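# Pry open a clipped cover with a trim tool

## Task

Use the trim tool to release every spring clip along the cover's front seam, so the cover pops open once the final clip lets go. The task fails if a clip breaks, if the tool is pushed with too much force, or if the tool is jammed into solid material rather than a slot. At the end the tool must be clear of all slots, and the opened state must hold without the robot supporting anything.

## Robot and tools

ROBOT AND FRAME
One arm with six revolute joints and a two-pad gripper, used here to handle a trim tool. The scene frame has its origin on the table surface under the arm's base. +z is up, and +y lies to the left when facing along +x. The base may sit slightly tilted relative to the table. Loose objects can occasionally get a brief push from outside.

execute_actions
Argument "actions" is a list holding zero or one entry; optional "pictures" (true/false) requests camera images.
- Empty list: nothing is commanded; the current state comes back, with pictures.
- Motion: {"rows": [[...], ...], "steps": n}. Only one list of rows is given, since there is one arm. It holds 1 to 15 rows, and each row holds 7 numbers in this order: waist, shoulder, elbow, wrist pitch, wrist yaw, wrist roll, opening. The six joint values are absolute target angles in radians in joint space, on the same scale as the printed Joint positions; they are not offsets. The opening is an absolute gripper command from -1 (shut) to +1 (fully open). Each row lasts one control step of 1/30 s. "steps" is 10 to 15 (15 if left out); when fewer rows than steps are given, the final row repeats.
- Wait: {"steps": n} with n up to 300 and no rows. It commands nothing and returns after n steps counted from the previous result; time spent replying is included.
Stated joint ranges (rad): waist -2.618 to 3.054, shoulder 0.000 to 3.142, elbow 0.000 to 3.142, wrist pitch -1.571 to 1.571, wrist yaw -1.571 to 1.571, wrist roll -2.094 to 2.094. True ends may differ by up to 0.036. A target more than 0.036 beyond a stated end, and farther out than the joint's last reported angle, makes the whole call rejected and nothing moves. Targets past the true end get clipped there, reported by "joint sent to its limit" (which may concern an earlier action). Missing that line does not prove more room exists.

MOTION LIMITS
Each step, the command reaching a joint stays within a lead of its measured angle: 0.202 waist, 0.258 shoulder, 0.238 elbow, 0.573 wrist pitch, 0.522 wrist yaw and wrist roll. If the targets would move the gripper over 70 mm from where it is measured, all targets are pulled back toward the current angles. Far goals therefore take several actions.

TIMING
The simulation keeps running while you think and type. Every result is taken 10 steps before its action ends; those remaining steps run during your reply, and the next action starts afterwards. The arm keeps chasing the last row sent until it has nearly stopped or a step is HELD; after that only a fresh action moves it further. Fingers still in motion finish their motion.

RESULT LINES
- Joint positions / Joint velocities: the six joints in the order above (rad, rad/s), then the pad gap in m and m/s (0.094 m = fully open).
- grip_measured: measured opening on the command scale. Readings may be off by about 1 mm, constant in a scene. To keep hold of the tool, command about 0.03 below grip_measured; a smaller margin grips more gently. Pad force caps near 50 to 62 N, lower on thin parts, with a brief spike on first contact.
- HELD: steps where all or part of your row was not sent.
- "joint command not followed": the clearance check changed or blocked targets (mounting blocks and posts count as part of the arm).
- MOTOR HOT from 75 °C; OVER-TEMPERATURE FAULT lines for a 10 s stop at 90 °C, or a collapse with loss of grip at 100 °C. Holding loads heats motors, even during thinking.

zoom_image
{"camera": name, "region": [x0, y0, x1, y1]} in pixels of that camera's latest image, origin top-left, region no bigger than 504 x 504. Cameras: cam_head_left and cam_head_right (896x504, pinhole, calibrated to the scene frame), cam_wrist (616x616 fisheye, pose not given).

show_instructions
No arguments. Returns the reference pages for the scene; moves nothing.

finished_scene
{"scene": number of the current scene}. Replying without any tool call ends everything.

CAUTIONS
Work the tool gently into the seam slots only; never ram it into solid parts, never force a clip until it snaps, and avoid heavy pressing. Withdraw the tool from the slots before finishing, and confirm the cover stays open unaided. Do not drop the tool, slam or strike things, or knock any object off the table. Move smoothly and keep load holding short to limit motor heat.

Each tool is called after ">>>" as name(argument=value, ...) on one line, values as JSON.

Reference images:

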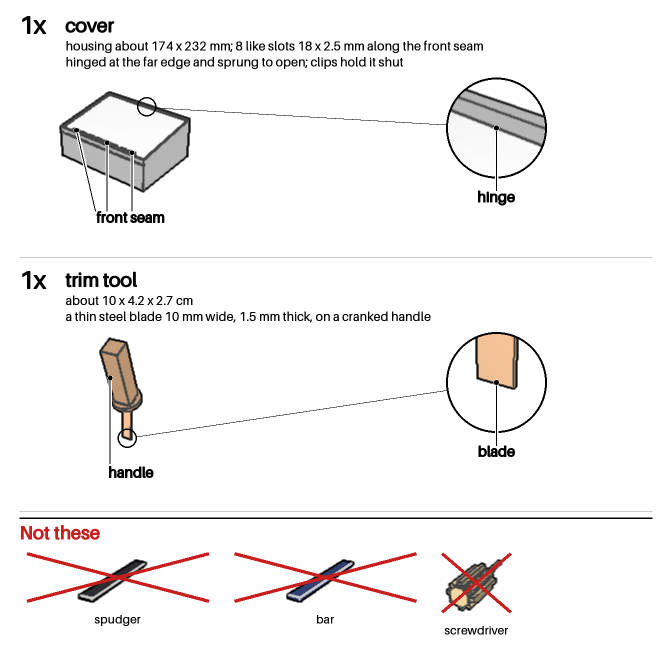

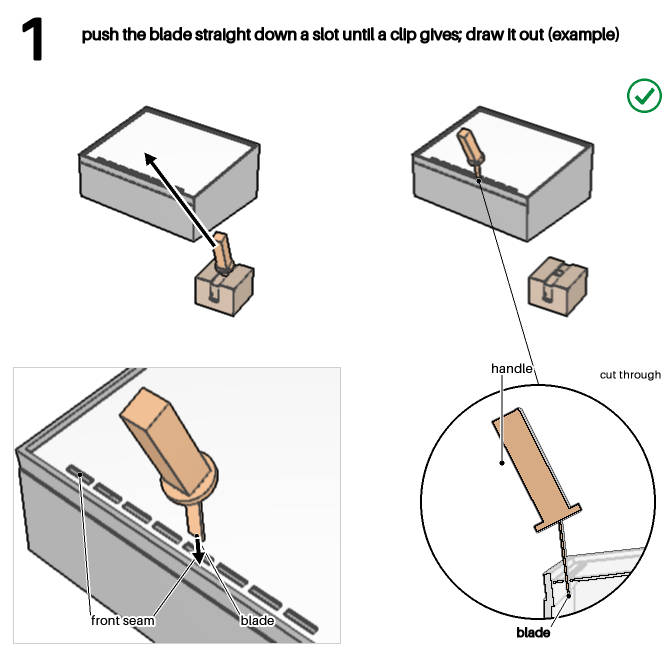

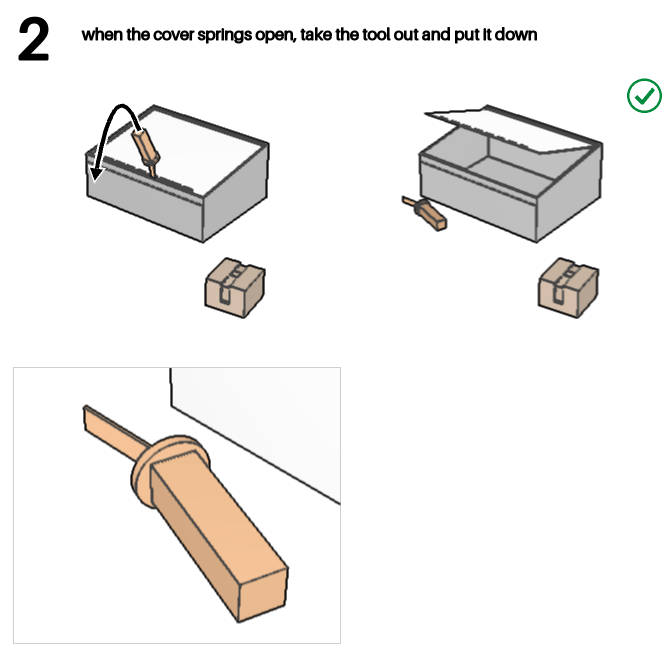

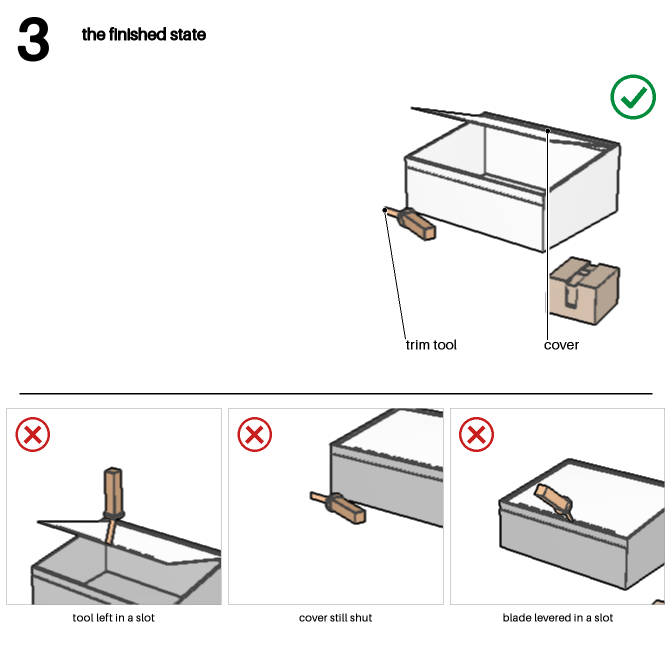

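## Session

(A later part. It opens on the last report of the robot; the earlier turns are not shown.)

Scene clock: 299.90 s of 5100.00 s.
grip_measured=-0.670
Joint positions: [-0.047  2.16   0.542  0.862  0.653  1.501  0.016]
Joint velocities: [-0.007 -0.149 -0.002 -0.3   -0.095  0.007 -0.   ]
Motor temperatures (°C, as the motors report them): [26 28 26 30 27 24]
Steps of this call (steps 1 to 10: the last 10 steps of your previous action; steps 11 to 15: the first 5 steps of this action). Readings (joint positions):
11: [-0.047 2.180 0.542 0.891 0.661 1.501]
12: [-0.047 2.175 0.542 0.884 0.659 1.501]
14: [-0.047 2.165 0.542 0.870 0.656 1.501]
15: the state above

>>> execute_actions(actions=[{"rows":[[-0.034,2.11,0.572,0.773,0.67,1.513,-0.7],[-0.028,2.115,0.576,0.768,0.674,1.519,-0.7],[-0.022,2.12,0.58,0.763,0.678,1.525,-0.7],[-0.016,2.125,0.584,0.758,0.682,1.531,-0.7],[-0.01,2.13,0.588,0.753,0.686,1.537,-0.7],[-0.004,2.135,0.592,0.748,0.69,1.543,-0.7],[0.002,2.14,0.596,0.743,0.694,1.549,-0.7],[0.008,2.145,0.6,0.738,0.698,1.555,-0.7],[0.014,2.15,0.603,0.733,0.702,1.561,-0.7],[0.02,2.155,0.606,0.728,0.706,1.567,-0.7],[0.026,2.16,0.608,0.723,0.709,1.573,-0.7],[0.032,2.165,0.61,0.719,0.711,1.578,-0.7],[0.038,2.17,0.612,0.715,0.713,1.581,-0.7]],"steps":15}])

>>> execute_actions(actions=[{"steps":28}], pictures=true)

>>> zoom_image(camera="cam_wrist", region=[265,198,375,308])

Scene clock: 301.37 s of 5100.00 s.
grip_measured=-0.670
Joint positions: [-0.037  2.121  0.551  0.792  0.653  1.514  0.016]
Joint velocities: [ 0.1    0.002  0.071 -0.212  0.198  0.125  0.   ]
Motor temperatures (°C, as the motors report them): [26 28 26 30 27 24]
Steps of this call (steps 1 to 10: the last 10 steps of your previous action; steps 11 to 30: the robot went on to your last target; steps 31 to 39: nothing new was sent; steps 40 to 44: the first 5 steps of this action). Readings (joint positions):
40: [-0.047 2.121 0.542 0.807 0.637 1.502]
41: [-0.046 2.121 0.542 0.806 0.637 1.504]
43: [-0.041 2.121 0.548 0.798 0.646 1.510]
44: the state above

Scene clock: 302.30 s of 5100.00 s.
grip_measured=-0.670
Joint positions: [0.013 2.148 0.586 0.75  0.725 1.573 0.016]
Joint velocities: [-0.002 -0.002  0.002  0.007  0.022  0.022  0.001]
Motor temperatures (°C, as the motors report them): [26 28 26 30 27 24]
Kept back: nothing.
Steps of this call (steps 1 to 10: the last 10 steps of your previous action; steps 11 to 28: the robot went on to your last target). Readings (joint positions):
1: [-0.033 2.121 0.554 0.786 0.659 1.518]
2: [-0.028 2.121 0.557 0.779 0.666 1.522]
4: [-0.016 2.123 0.564 0.767 0.678 1.532]
8: [0.006 2.142 0.580 0.755 0.706 1.553]
28: the state above

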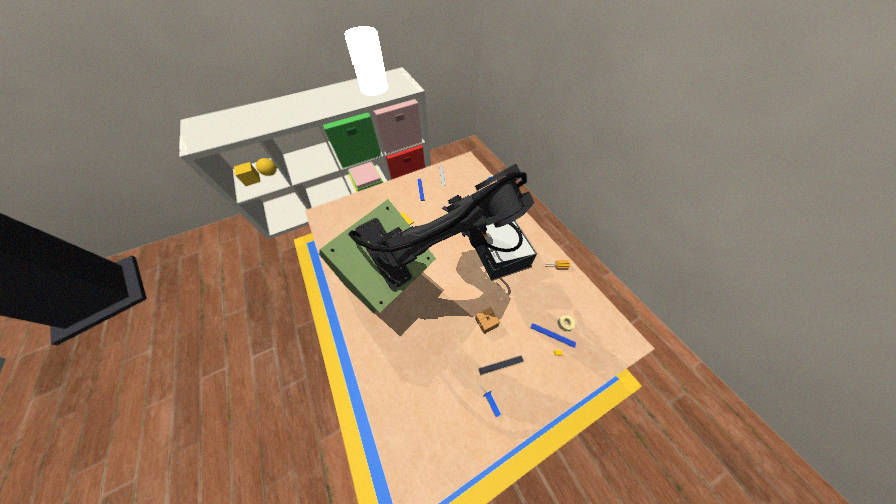

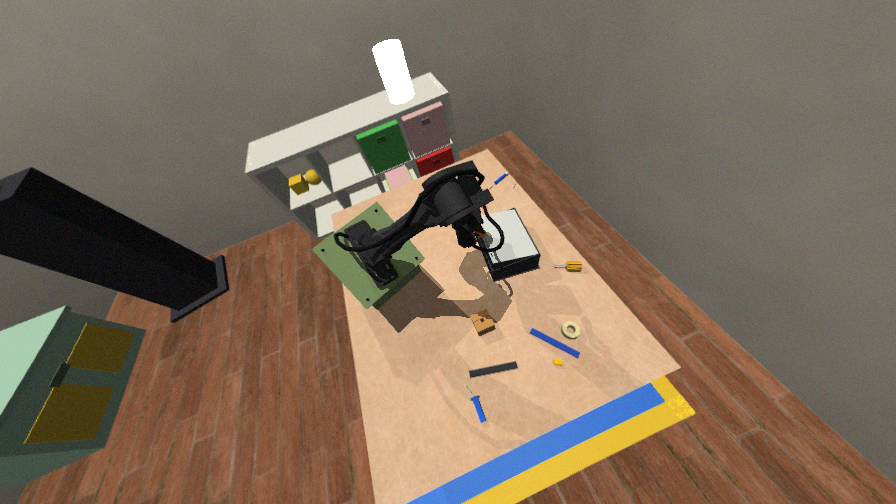

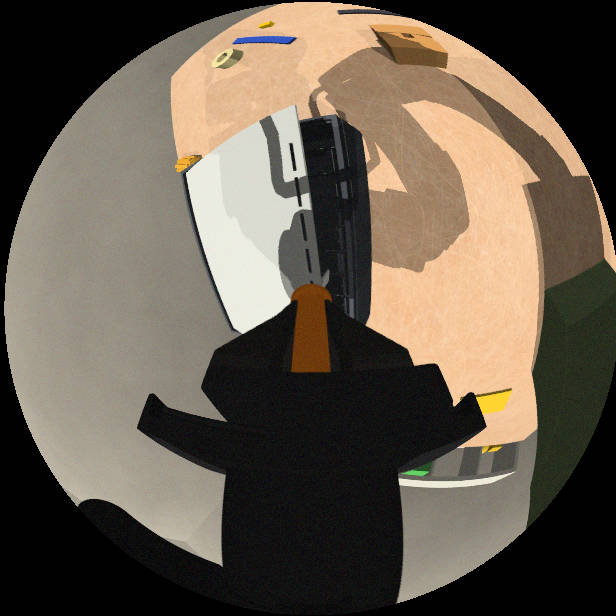

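Region (265, 198, 375, 308) of cam_wrist's 616x616 image, scaled by 4.582, with more detail than that image has.

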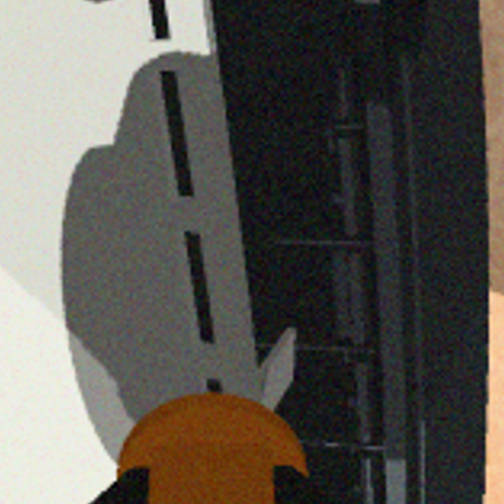

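>>> execute_actions(actions=[{"rows":[[0.038,2.13,0.575,0.735,0.713,1.581,-0.7],[0.038,2.12,0.565,0.735,0.713,1.581,-0.7],[0.038,2.11,0.556,0.735,0.713,1.581,-0.7],[0.038,2.1,0.547,0.735,0.713,1.581,-0.7],[0.038,2.09,0.538,0.735,0.713,1.581,-0.7],[0.038,2.08,0.529,0.735,0.713,1.581,-0.7],[0.038,2.07,0.52,0.735,0.713,1.581,-0.7],[0.038,2.06,0.511,0.735,0.713,1.581,-0.7],[0.038,2.05,0.502,0.735,0.713,1.581,-0.7],[0.038,2.04,0.493,0.735,0.713,1.581,-0.7],[0.038,2.03,0.484,0.735,0.713,1.581,-0.7],[0.038,2.02,0.475,0.735,0.713,1.581,-0.7],[0.038,2.01,0.466,0.735,0.713,1.581,-0.7],[0.038,2.0,0.458,0.735,0.713,1.581,-0.7],[0.038,1.99,0.45,0.735,0.713,1.581,-0.7]],"steps":15}])

>>> execute_actions(actions=[{"steps":30}], pictures=true)

Scene clock: 303.83 s of 5100.00 s.
grip_measured=-0.670
Joint positions: [0.018 2.126 0.576 0.745 0.721 1.574 0.016]
Joint velocities: [ 0.056 -0.295 -0.154 -0.022 -0.051  0.022 -0.001]
Motor temperatures (°C, as the motors report them): [26 28 26 30 27 24]
Steps of this call (steps 1 to 15: the robot went on to your last target; steps 16 to 41: nothing new was sent; steps 42 to 46: the first 5 steps of this action). Readings (joint positions):
42: [0.013 2.148 0.586 0.750 0.725 1.573]
43: [0.013 2.146 0.586 0.750 0.725 1.573]
45: [0.016 2.135 0.581 0.745 0.724 1.574]
46: the state above

Scene clock: 304.83 s of 5100.00 s.
grip_measured=-0.670
Joint positions: [0.027 2.001 0.493 0.765 0.688 1.574 0.016]
Joint velocities: [-0.002  0.007  0.002 -0.007  0.051 -0.022 -0.002]
Motor temperatures (°C, as the motors report them): [26 28 26 30 27 24]
Kept back: nothing.
Steps of this call (steps 1 to 10: the last 10 steps of your previous action; steps 11 to 30: the robot went on to your last target). Readings (joint positions):
1: [0.020 2.115 0.570 0.745 0.720 1.574]
2: [0.021 2.103 0.563 0.745 0.718 1.574]
4: [0.022 2.080 0.549 0.746 0.716 1.574]
8: [0.022 2.038 0.517 0.751 0.708 1.574]
30: the state above
The arm was judged still, so your last target was given up. Only a new action makes it travel on or press farther. Fingers that are still opening or closing keep moving.

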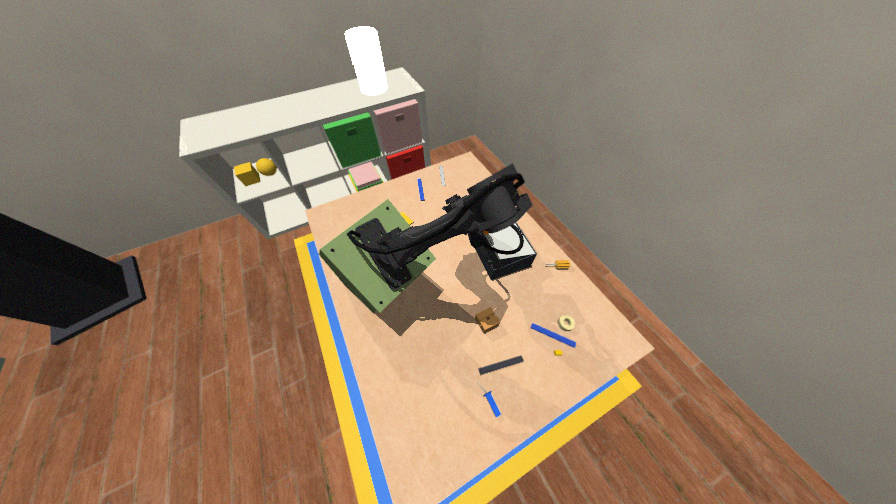

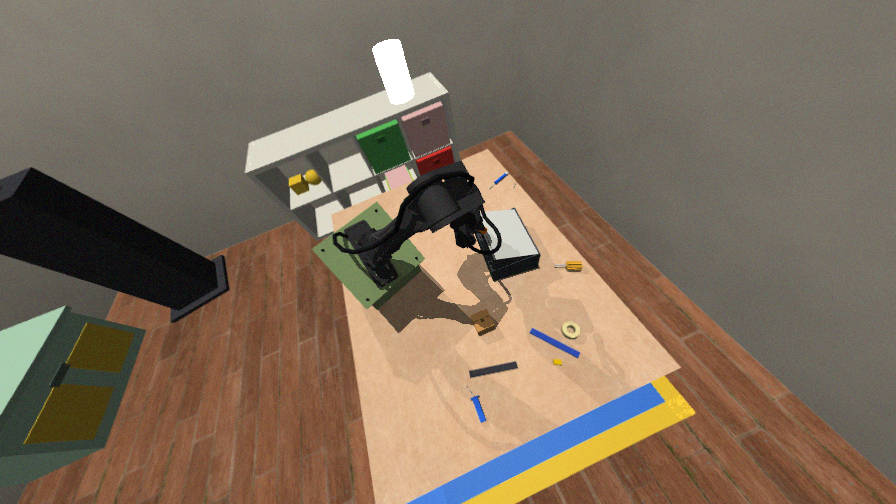

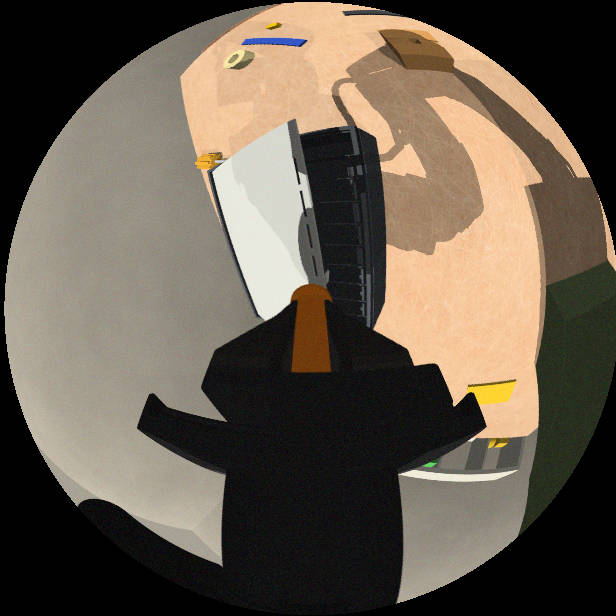

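>>> execute_actions(actions=[{"rows":[[0.038,1.98,0.465,0.74,0.7,1.581,-0.7],[0.038,1.973,0.456,0.737,0.7,1.581,-0.7],[0.038,1.966,0.447,0.734,0.7,1.581,-0.7],[0.038,1.959,0.438,0.731,0.7,1.581,-0.7],[0.038,1.952,0.429,0.728,0.7,1.581,-0.7],[0.038,1.945,0.42,0.725,0.7,1.581,-0.7],[0.038,1.938,0.411,0.722,0.7,1.581,-0.7],[0.038,1.931,0.402,0.719,0.7,1.581,-0.7],[0.038,1.924,0.393,0.716,0.7,1.581,-0.7],[0.038,1.917,0.384,0.713,0.7,1.581,-0.7],[0.038,1.91,0.375,0.71,0.7,1.581,-0.7],[0.038,1.903,0.366,0.707,0.7,1.581,-0.7],[0.038,1.896,0.357,0.704,0.7,1.581,-0.7],[0.038,1.889,0.348,0.701,0.7,1.581,-0.7],[0.038,1.882,0.34,0.698,0.7,1.581,-0.7]],"steps":15}])

>>> execute_actions(actions=[{"steps":30}], pictures=true)

Scene clock: 305.80 s of 5100.00 s.
grip_measured=-0.670
Joint positions: [0.027 1.982 0.482 0.765 0.677 1.574 0.016]
Joint velocities: [-0.007 -0.217 -0.164 -0.037 -0.154  0.022 -0.001]
Motor temperatures (°C, as the motors report them): [26 28 26 30 27 24]
Steps of this call (steps 1 to 24: nothing new was sent; steps 25 to 29: the first 5 steps of this action). Readings (joint positions):
25: [0.027 2.001 0.493 0.765 0.687 1.574]
26: [0.027 1.999 0.493 0.765 0.686 1.574]
28: [0.027 1.989 0.487 0.765 0.680 1.574]
29: the state above

Scene clock: 306.80 s of 5100.00 s.
grip_measured=-0.670
Joint positions: [0.031 1.893 0.36  0.723 0.686 1.575 0.016]
Joint velocities: [ 0.002  0.002  0.007 -0.037  0.007 -0.007  0.   ]
Motor temperatures (°C, as the motors report them): [26 28 26 30 27 24]
Kept back: nothing.
Steps of this call (steps 1 to 10: the last 10 steps of your previous action; steps 11 to 30: the robot went on to your last target). Readings (joint positions):
1: [0.027 1.974 0.475 0.765 0.672 1.574]
2: [0.027 1.965 0.470 0.765 0.668 1.574]
4: [0.027 1.949 0.457 0.767 0.659 1.574]
8: [0.029 1.918 0.429 0.772 0.645 1.575]
30: the state above

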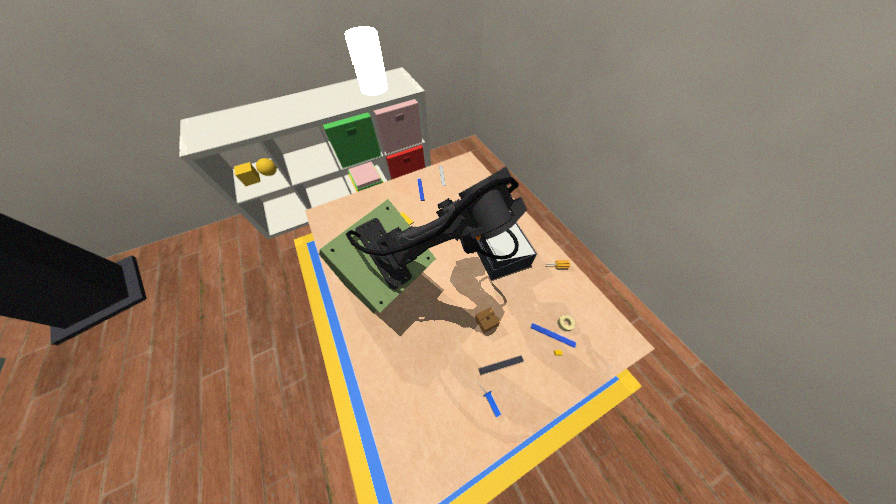

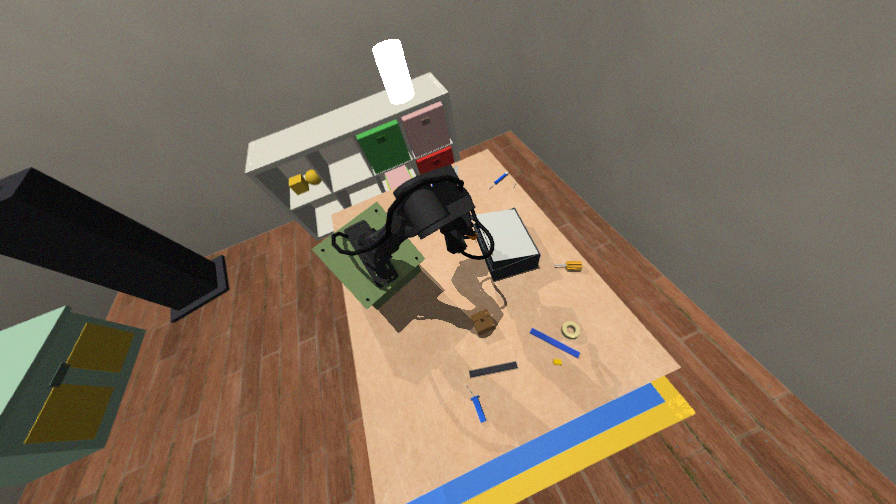

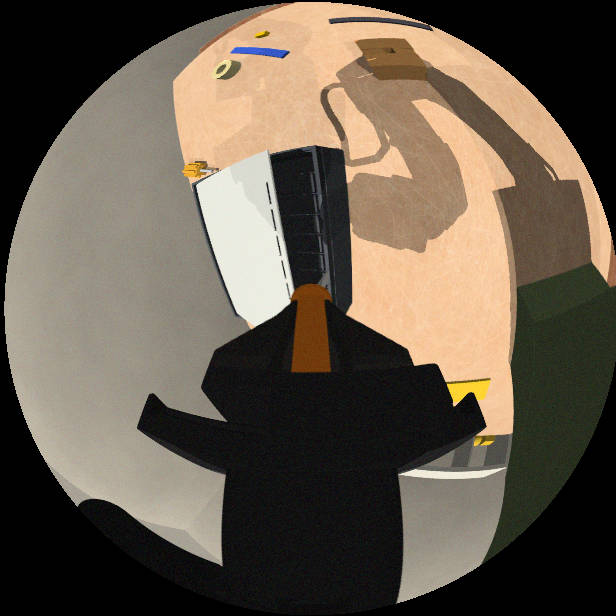

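>>> execute_actions(actions=[{"rows":[[0.038,1.86,0.345,0.7,0.7,1.581,-0.7],[0.038,1.835,0.342,0.7,0.7,1.581,-0.7],[0.038,1.81,0.339,0.7,0.7,1.581,-0.7],[0.038,1.785,0.336,0.7,0.7,1.581,-0.7],[0.038,1.76,0.333,0.7,0.7,1.581,-0.7],[0.038,1.735,0.33,0.7,0.7,1.581,-0.7],[0.038,1.71,0.327,0.7,0.7,1.581,-0.7],[0.038,1.685,0.324,0.7,0.7,1.581,-0.7],[0.038,1.66,0.321,0.7,0.7,1.581,-0.7],[0.038,1.635,0.318,0.7,0.7,1.581,-0.7],[0.038,1.61,0.315,0.7,0.7,1.581,-0.7],[0.038,1.585,0.312,0.7,0.7,1.581,-0.7],[0.038,1.56,0.309,0.7,0.7,1.581,-0.7],[0.038,1.535,0.306,0.7,0.7,1.581,-0.7],[0.038,1.51,0.303,0.7,0.7,1.581,-0.7]],"steps":15}])

>>> execute_actions(actions=[{"rows":[[0.0,1.5,0.31,0.695,0.63,1.47,-0.7],[-0.05,1.5,0.32,0.69,0.55,1.35,-0.7],[-0.1,1.5,0.33,0.685,0.47,1.23,-0.7],[-0.15,1.5,0.34,0.68,0.39,1.11,-0.7],[-0.2,1.5,0.35,0.675,0.31,0.99,-0.7],[-0.25,1.51,0.36,0.67,0.23,0.87,-0.7],[-0.3,1.52,0.37,0.665,0.15,0.75,-0.7],[-0.35,1.53,0.38,0.66,0.07,0.63,-0.7],[-0.4,1.54,0.39,0.655,-0.01,0.51,-0.7],[-0.45,1.55,0.4,0.65,-0.09,0.39,-0.7],[-0.5,1.56,0.41,0.645,-0.17,0.27,-0.7],[-0.55,1.57,0.42,0.64,-0.25,0.15,-0.7],[-0.6,1.58,0.43,0.635,-0.33,0.03,-0.7],[-0.65,1.59,0.44,0.63,-0.41,-0.09,-0.7],[-0.7,1.6,0.45,0.625,-0.49,-0.21,-0.7]],"steps":15}])

>>> execute_actions(actions=[{"rows":[[-0.74,1.6,0.47,0.62,-0.57,-0.33,-0.7],[-0.78,1.6,0.49,0.61,-0.65,-0.45,-0.7],[-0.82,1.6,0.51,0.6,-0.73,-0.57,-0.7],[-0.86,1.6,0.53,0.59,-0.81,-0.69,-0.7],[-0.9,1.6,0.55,0.58,-0.88,-0.8,-0.7],[-0.94,1.6,0.57,0.57,-0.94,-0.9,-0.7],[-0.965,1.6,0.59,0.56,-0.965,-0.985,-0.7]],"steps":15}])

>>> execute_actions(actions=[{"steps":30}], pictures=true)

Scene clock: 328.97 s of 5100.00 s.
grip_measured=-0.670
Joint positions: [0.031 1.823 0.36  0.711 0.686 1.575 0.016]
Joint velocities: [-0.007 -0.75   0.002 -0.081 -0.007 -0.037 -0.   ]
Motor temperatures (°C, as the motors report them): [26 28 26 30 27 24]
Steps of this call (steps 1 to 15: the robot went on to your last target; steps 16 to 90: nothing new was sent; then 19.00 s passed at rest; steps 91 to 95: the first 5 steps of this action). Readings (joint positions):
91: [0.031 1.891 0.360 0.722 0.686 1.575]
92: [0.031 1.883 0.360 0.717 0.686 1.575]
94: [0.031 1.848 0.360 0.711 0.686 1.575]
95: the state above

Scene clock: 329.47 s of 5100.00 s.
grip_measured=-0.670
Joint positions: [-0.107  1.511  0.333  0.712  0.527  1.33   0.016]
Joint velocities: [-1.453 -0.002 -0.007 -0.11  -1.429 -2.205  0.001]
Motor temperatures (°C, as the motors report them): [26 28 26 30 27 24]
Steps of this call (steps 1 to 10: the last 10 steps of your previous action; steps 11 to 15: the first 5 steps of this action). Readings (joint positions):
11: [0.027 1.543 0.333 0.711 0.680 1.560]
12: [0.012 1.527 0.333 0.711 0.656 1.525]
14: [-0.059 1.511 0.333 0.712 0.577 1.407]
15: the state above

Scene clock: 329.97 s of 5100.00 s.
grip_measured=-0.669
Joint positions: [-0.831  1.59   0.485  0.622 -0.542 -0.13   0.016]
Joint velocities: [-1.096 -0.002  0.535 -0.256 -2.117 -2.835 -0.001]
Motor temperatures (°C, as the motors report them): [26 28 26 30 27 24]
Steps of this call (steps 1 to 10: the last 10 steps of your previous action; steps 11 to 15: the first 5 steps of this action). Readings (joint positions):
11: [-0.662 1.577 0.422 0.662 -0.234 0.264]
12: [-0.708 1.583 0.435 0.652 -0.310 0.165]
14: [-0.792 1.590 0.466 0.631 -0.465 -0.032]
15: the state above

Scene clock: 330.97 s of 5100.00 s.
grip_measured=-0.669
Joint positions: [-0.968  1.59   0.575  0.584 -0.942 -0.974  0.016]
Joint velocities: [ 0.007 -0.007  0.002  0.007 -0.037  0.11   0.001]
Motor temperatures (°C, as the motors report them): [26 28 26 30 27 24]
Kept back: nothing.
Steps of this call (steps 1 to 10: the last 10 steps of your previous action; steps 11 to 30: the robot went on to your last target). Readings (joint positions):
1: [-0.869 1.590 0.506 0.613 -0.616 -0.229]
2: [-0.905 1.590 0.527 0.606 -0.681 -0.328]
4: [-0.955 1.590 0.562 0.603 -0.771 -0.525]
8: [-0.968 1.590 0.575 0.598 -0.872 -0.791]
30: the state above

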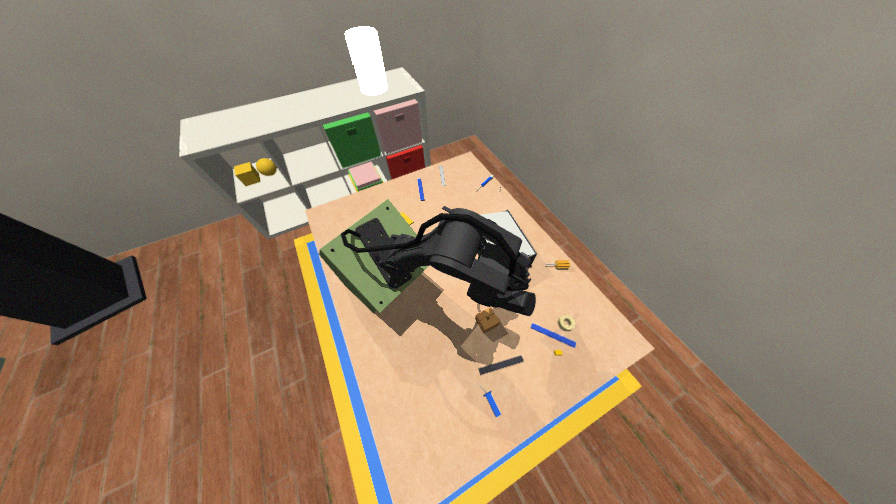

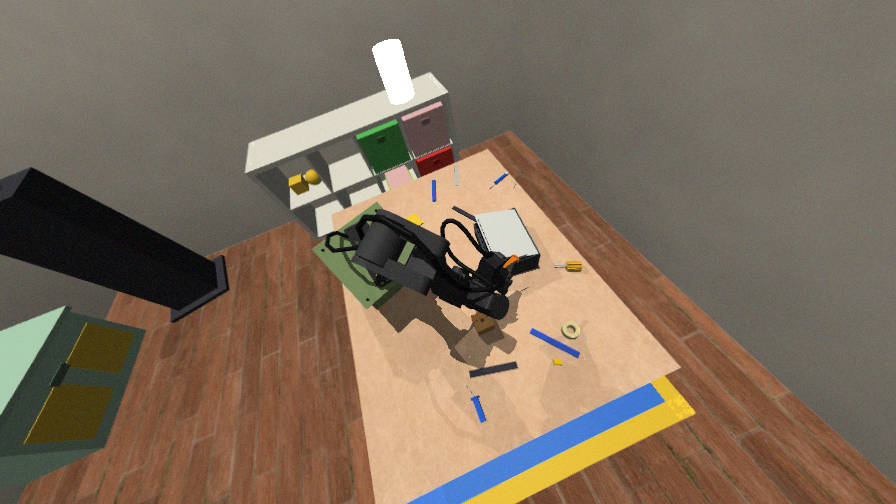

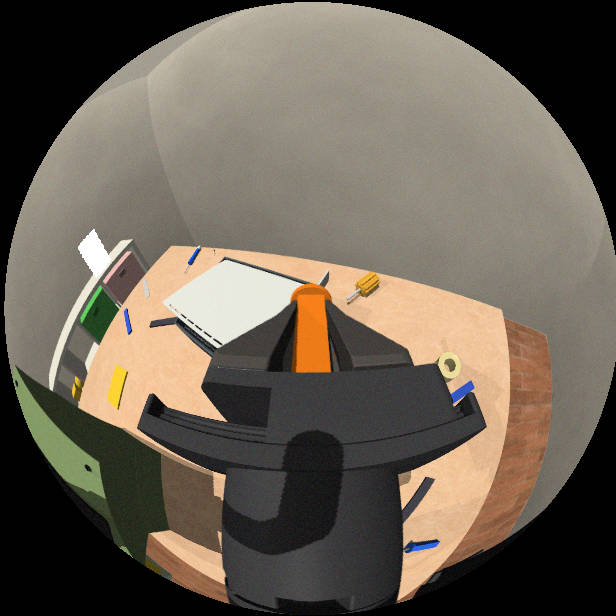

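>>> execute_actions(actions=[{"rows":[[-0.965,1.64,0.64,0.56,-0.965,-0.985,-0.7],[-0.965,1.685,0.695,0.555,-0.965,-0.985,-0.7],[-0.965,1.73,0.75,0.55,-0.965,-0.985,-0.7],[-0.965,1.775,0.805,0.545,-0.965,-0.985,-0.7],[-0.965,1.82,0.86,0.54,-0.965,-0.985,-0.7],[-0.965,1.865,0.915,0.535,-0.965,-0.985,-0.7],[-0.965,1.91,0.97,0.53,-0.965,-0.985,-0.7],[-0.965,1.955,1.025,0.525,-0.965,-0.985,-0.7],[-0.965,2.0,1.08,0.525,-0.965,-0.985,-0.7],[-0.965,2.045,1.135,0.525,-0.965,-0.985,-0.7],[-0.965,2.09,1.19,0.525,-0.965,-0.985,-0.7],[-0.965,2.135,1.245,0.525,-0.965,-0.985,-0.7],[-0.965,2.18,1.3,0.525,-0.965,-0.985,-0.7],[-0.965,2.225,1.345,0.525,-0.965,-0.985,-0.7],[-0.965,2.258,1.378,0.525,-0.965,-0.985,-0.7]],"steps":15}])

>>> execute_actions(actions=[{"steps":32}], pictures=true)

Scene clock: 332.07 s of 5100.00 s.
grip_measured=-0.669
Joint positions: [-0.968  1.728  0.738  0.567 -0.953 -0.976  0.016]
Joint velocities: [ 0.012  1.326  1.643 -0.051 -0.051 -0.022 -0.001]
Motor temperatures (°C, as the motors report them): [26 28 26 30 27 24]
Steps of this call (steps 1 to 15: the robot went on to your last target; steps 16 to 28: nothing new was sent; steps 29 to 33: the first 5 steps of this action). Readings (joint positions):
29: [-0.968 1.595 0.581 0.582 -0.945 -0.975]
30: [-0.968 1.612 0.599 0.578 -0.948 -0.976]
32: [-0.968 1.683 0.682 0.570 -0.953 -0.976]
33: the state above

Scene clock: 333.13 s of 5100.00 s.
grip_measured=-0.669
Joint positions: [-0.968  2.256  1.351  0.54  -0.949 -0.976  0.016]
Joint velocities: [ 0.017 -0.017  0.007  0.007  0.007 -0.037  0.   ]
Motor temperatures (°C, as the motors report them): [26 29 26 30 27 24]
Kept back: nothing.
Steps of this call (steps 1 to 10: the last 10 steps of your previous action; steps 11 to 30: the robot went on to your last target; steps 31 to 32: nothing new was sent). Readings (joint positions):
1: [-0.968 1.775 0.797 0.566 -0.953 -0.976]
2: [-0.968 1.821 0.856 0.564 -0.953 -0.976]
4: [-0.968 1.910 0.972 0.561 -0.953 -0.976]
8: [-0.968 2.087 1.194 0.558 -0.953 -0.976]
32: the state above
The arm was judged still, so your last target was given up. Only a new action makes it travel on or press farther. Fingers that are still opening or closing keep moving.

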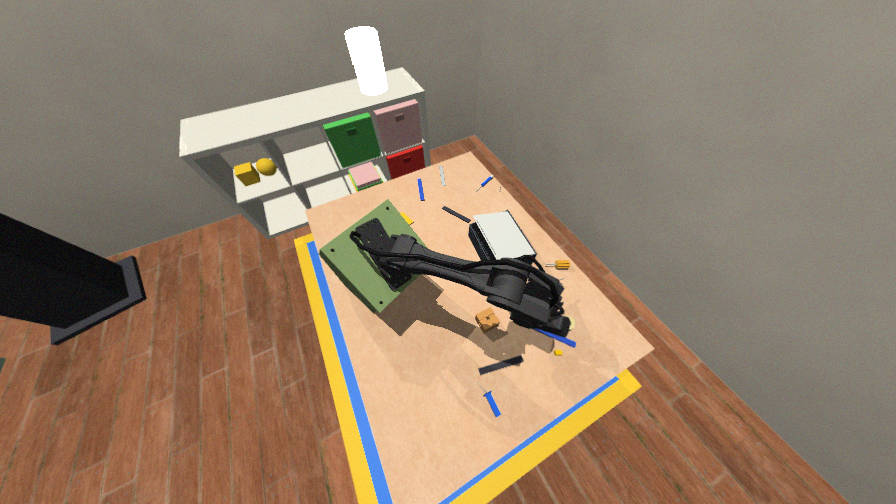

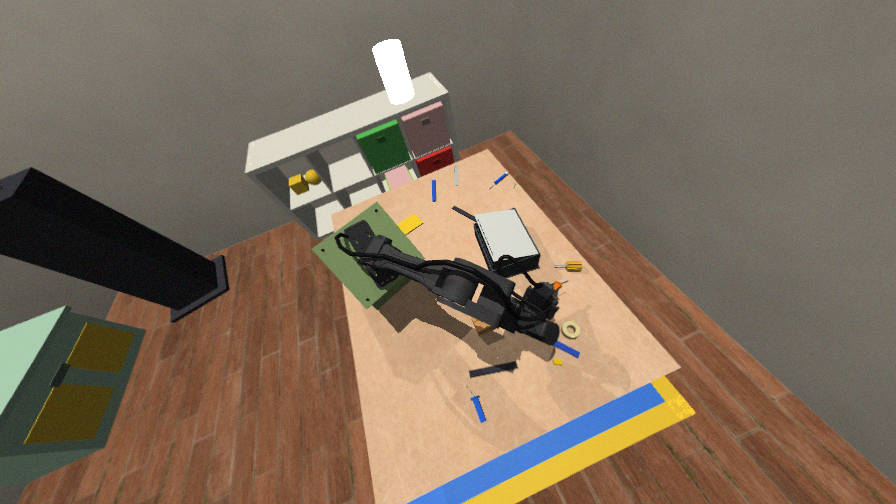

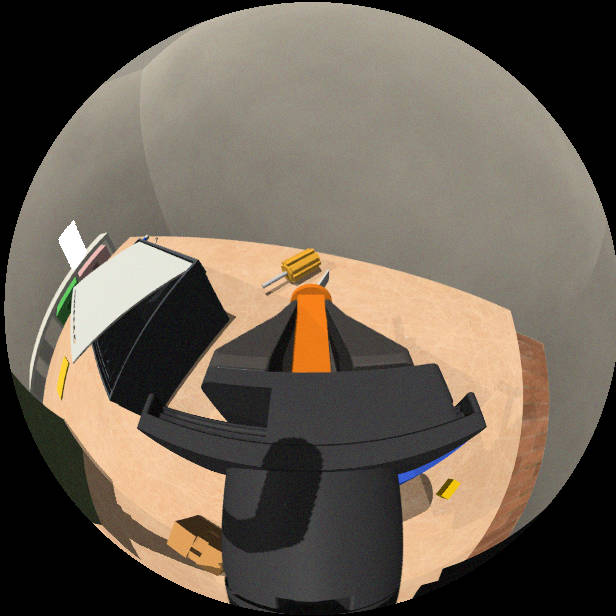

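>>> execute_actions(actions=[{"rows":[[-0.975,2.27,1.39,0.55,-0.968,-0.99,-0.7],[-0.978,2.282,1.4,0.551,-0.97,-0.99,-0.7],[-0.981,2.294,1.41,0.552,-0.972,-0.99,-0.7],[-0.984,2.306,1.42,0.553,-0.974,-0.99,-0.7],[-0.987,2.318,1.43,0.554,-0.976,-0.99,-0.7],[-0.99,2.33,1.44,0.555,-0.978,-0.99,-0.7],[-0.993,2.342,1.45,0.556,-0.98,-0.99,-0.7],[-0.996,2.354,1.46,0.557,-0.982,-0.99,-0.7],[-0.999,2.366,1.47,0.558,-0.984,-0.99,-0.7],[-1.001,2.378,1.48,0.559,-0.986,-0.99,-0.7],[-1.002,2.39,1.49,0.56,-0.988,-0.99,-0.7],[-1.002,2.4,1.5,0.56,-0.988,-0.99,-0.7],[-1.002,2.408,1.508,0.56,-0.988,-0.99,-0.7]],"steps":15}])

>>> execute_actions(actions=[{"steps":30}], pictures=true)

Scene clock: 334.20 s of 5100.00 s.
grip_measured=-0.669
Joint positions: [-0.97   2.278  1.386  0.545 -0.953 -0.979  0.016]
Joint velocities: [-0.056  0.247  0.349  0.081  0.037  0.007 -0.001]
Motor temperatures (°C, as the motors report them): [26 29 26 30 27 24]
Steps of this call (steps 1 to 27: nothing new was sent; steps 28 to 32: the first 5 steps of this action). Readings (joint positions):
28: [-0.968 2.256 1.351 0.541 -0.949 -0.977]
29: [-0.968 2.258 1.354 0.541 -0.950 -0.978]
31: [-0.969 2.269 1.374 0.543 -0.952 -0.979]
32: the state above

Scene clock: 335.20 s of 5100.00 s.
grip_measured=-0.669
Joint positions: [-1.     2.399  1.476  0.558 -0.966 -0.98   0.016]
Joint velocities: [-0.002  0.002 -0.007 -0.037 -0.037  0.037  0.   ]
Motor temperatures (°C, as the motors report them): [25 29 26 30 27 24]
Kept back: nothing.
Steps of this call (steps 1 to 10: the last 10 steps of your previous action; steps 11 to 30: the robot went on to your last target). Readings (joint positions):
1: [-0.972 2.288 1.399 0.548 -0.954 -0.979]
2: [-0.975 2.298 1.410 0.550 -0.955 -0.979]
4: [-0.983 2.322 1.431 0.554 -0.958 -0.980]
8: [-0.997 2.373 1.467 0.556 -0.961 -0.980]
30: the state above
The arm was judged still, so your last target was given up. Only a new action makes it travel on or press farther. Fingers that are still opening or closing keep moving.

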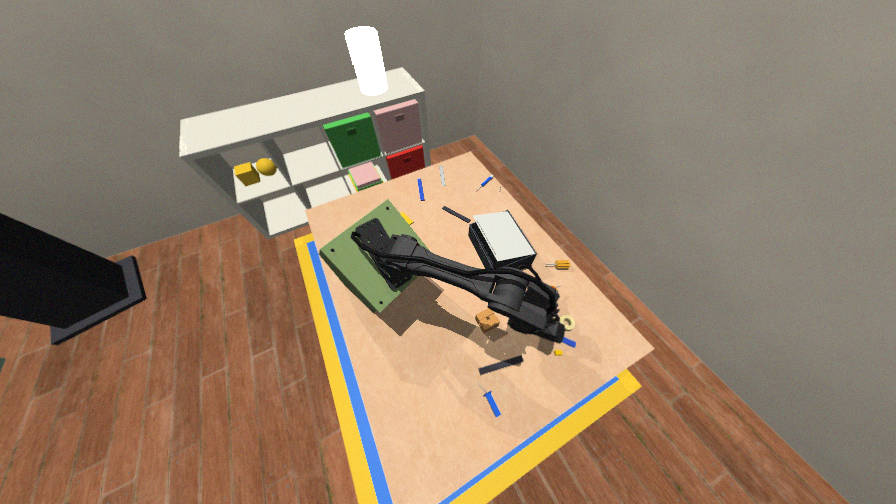

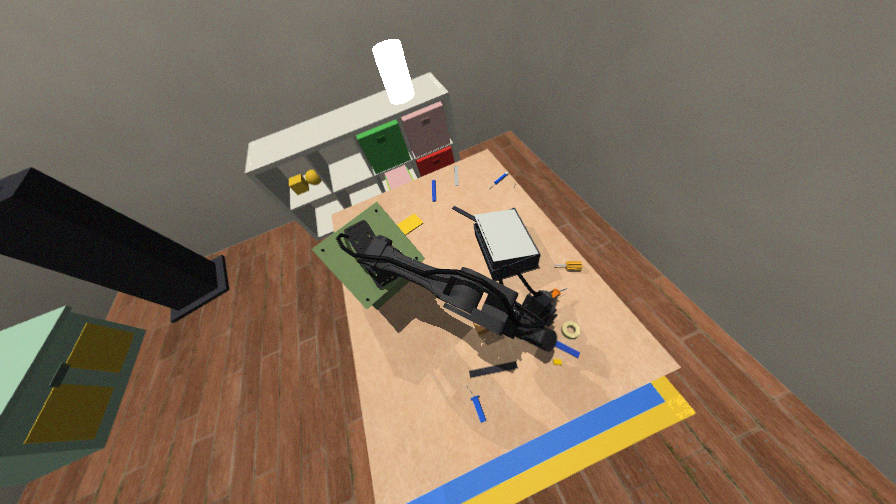

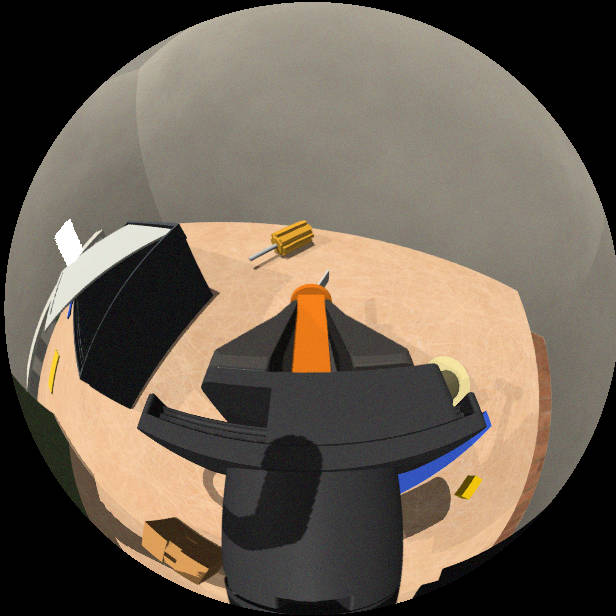

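>>> zoom_image(camera="cam_head_right", region=[490,250,620,360])

Region (490, 250, 620, 360) of cam_head_right's 896x504 image, scaled by 3.877, with more detail than that image has; it fills the top 426 rows of this view, and the rest is white.

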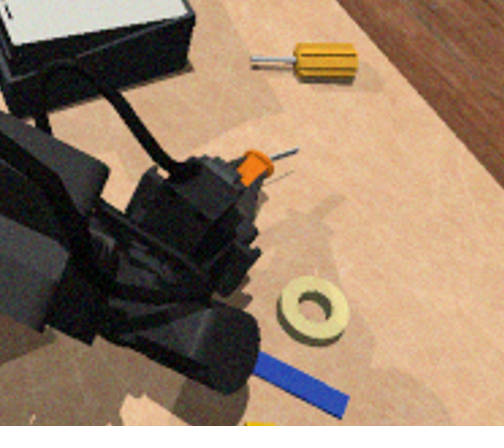

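>>> execute_actions(actions=[{"rows":[[-1.005,2.415,1.512,0.562,-0.99,-0.99,-0.7],[-1.007,2.421,1.517,0.563,-0.99,-0.99,-0.7],[-1.009,2.427,1.522,0.564,-0.99,-0.99,-0.7],[-1.011,2.433,1.527,0.565,-0.99,-0.99,-0.7],[-1.013,2.439,1.532,0.566,-0.99,-0.99,-0.7],[-1.014,2.445,1.537,0.567,-0.99,-0.99,-0.7],[-1.015,2.451,1.542,0.568,-0.99,-0.99,-0.7],[-1.015,2.456,1.547,0.568,-0.99,-0.99,-0.7],[-1.015,2.46,1.552,0.568,-0.99,-0.99,-0.7]],"steps":12}])

>>> execute_actions(actions=[{"steps":28}], pictures=true)

>>> zoom_image(camera="cam_head_right", region=[490,250,620,360])

Scene clock: 336.50 s of 5100.00 s.
grip_measured=-0.669
Joint positions: [-1.     2.399  1.476  0.558 -0.966 -0.981  0.016]
Joint velocities: [-0.002 -0.012  0.002  0.022  0.051  0.007 -0.001]
Motor temperatures (°C, as the motors report them): [25 29 26 30 27 24]
Steps of this call (steps 1 to 37: nothing new was sent; steps 38 to 39: the first 2 steps of this action). Readings (joint positions):
38: [-1.000 2.399 1.476 0.558 -0.966 -0.981]
39: the state above

Scene clock: 337.43 s of 5100.00 s.
grip_measured=-0.669
Joint positions: [-1.01   2.445  1.523  0.564 -0.969 -0.981  0.016]
Joint velocities: [-0.017 -0.002  0.012  0.051 -0.007 -0.007  0.   ]
Motor temperatures (°C, as the motors report them): [25 29 26 30 27 24]
Kept back: nothing.
Steps of this call (steps 1 to 10: the last 10 steps of your previous action; steps 11 to 28: the robot went on to your last target). Readings (joint positions):
1: [-1.000 2.401 1.479 0.558 -0.968 -0.981]
2: [-1.000 2.405 1.486 0.558 -0.968 -0.981]
4: [-1.001 2.415 1.501 0.560 -0.969 -0.981]
8: [-1.006 2.435 1.522 0.563 -0.969 -0.981]
28: the state above

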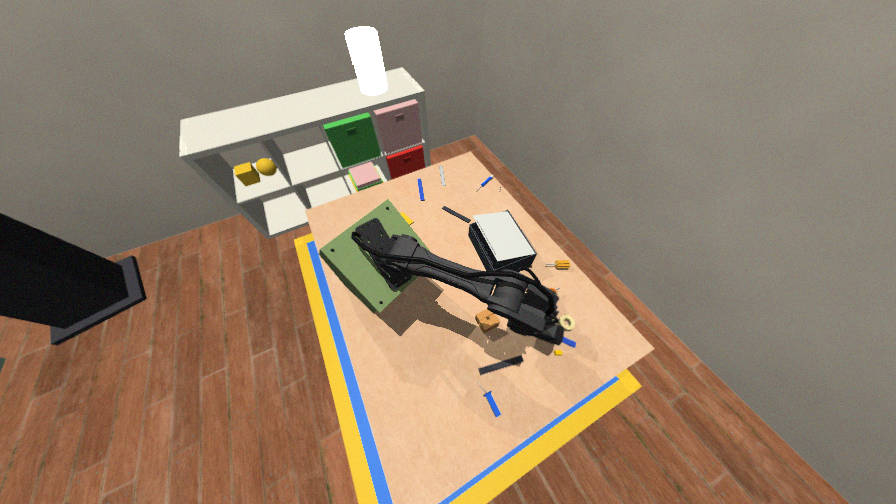

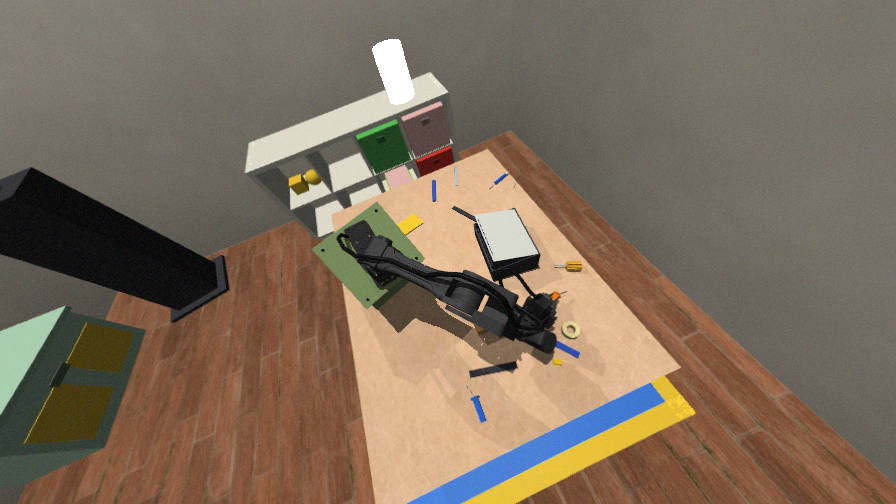

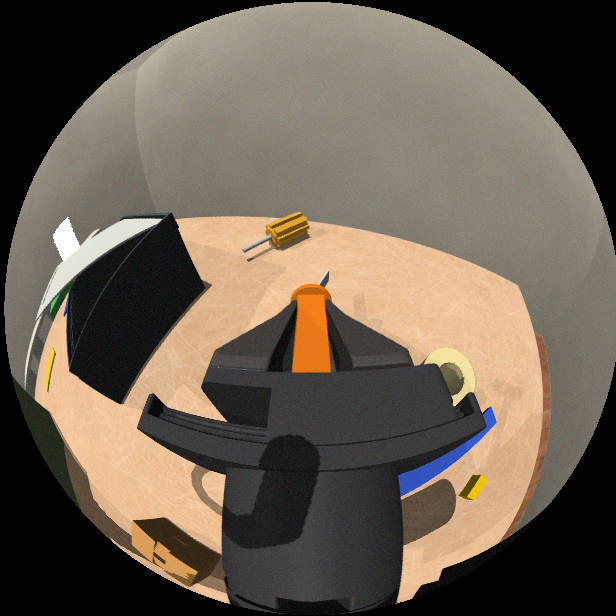

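Region (490, 250, 620, 360) of cam_head_right's 896x504 image, scaled by 3.877, with more detail than that image has; it fills the top 426 rows of this view, and the rest is white.

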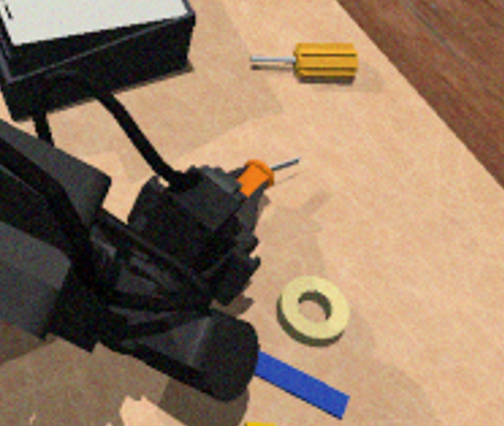

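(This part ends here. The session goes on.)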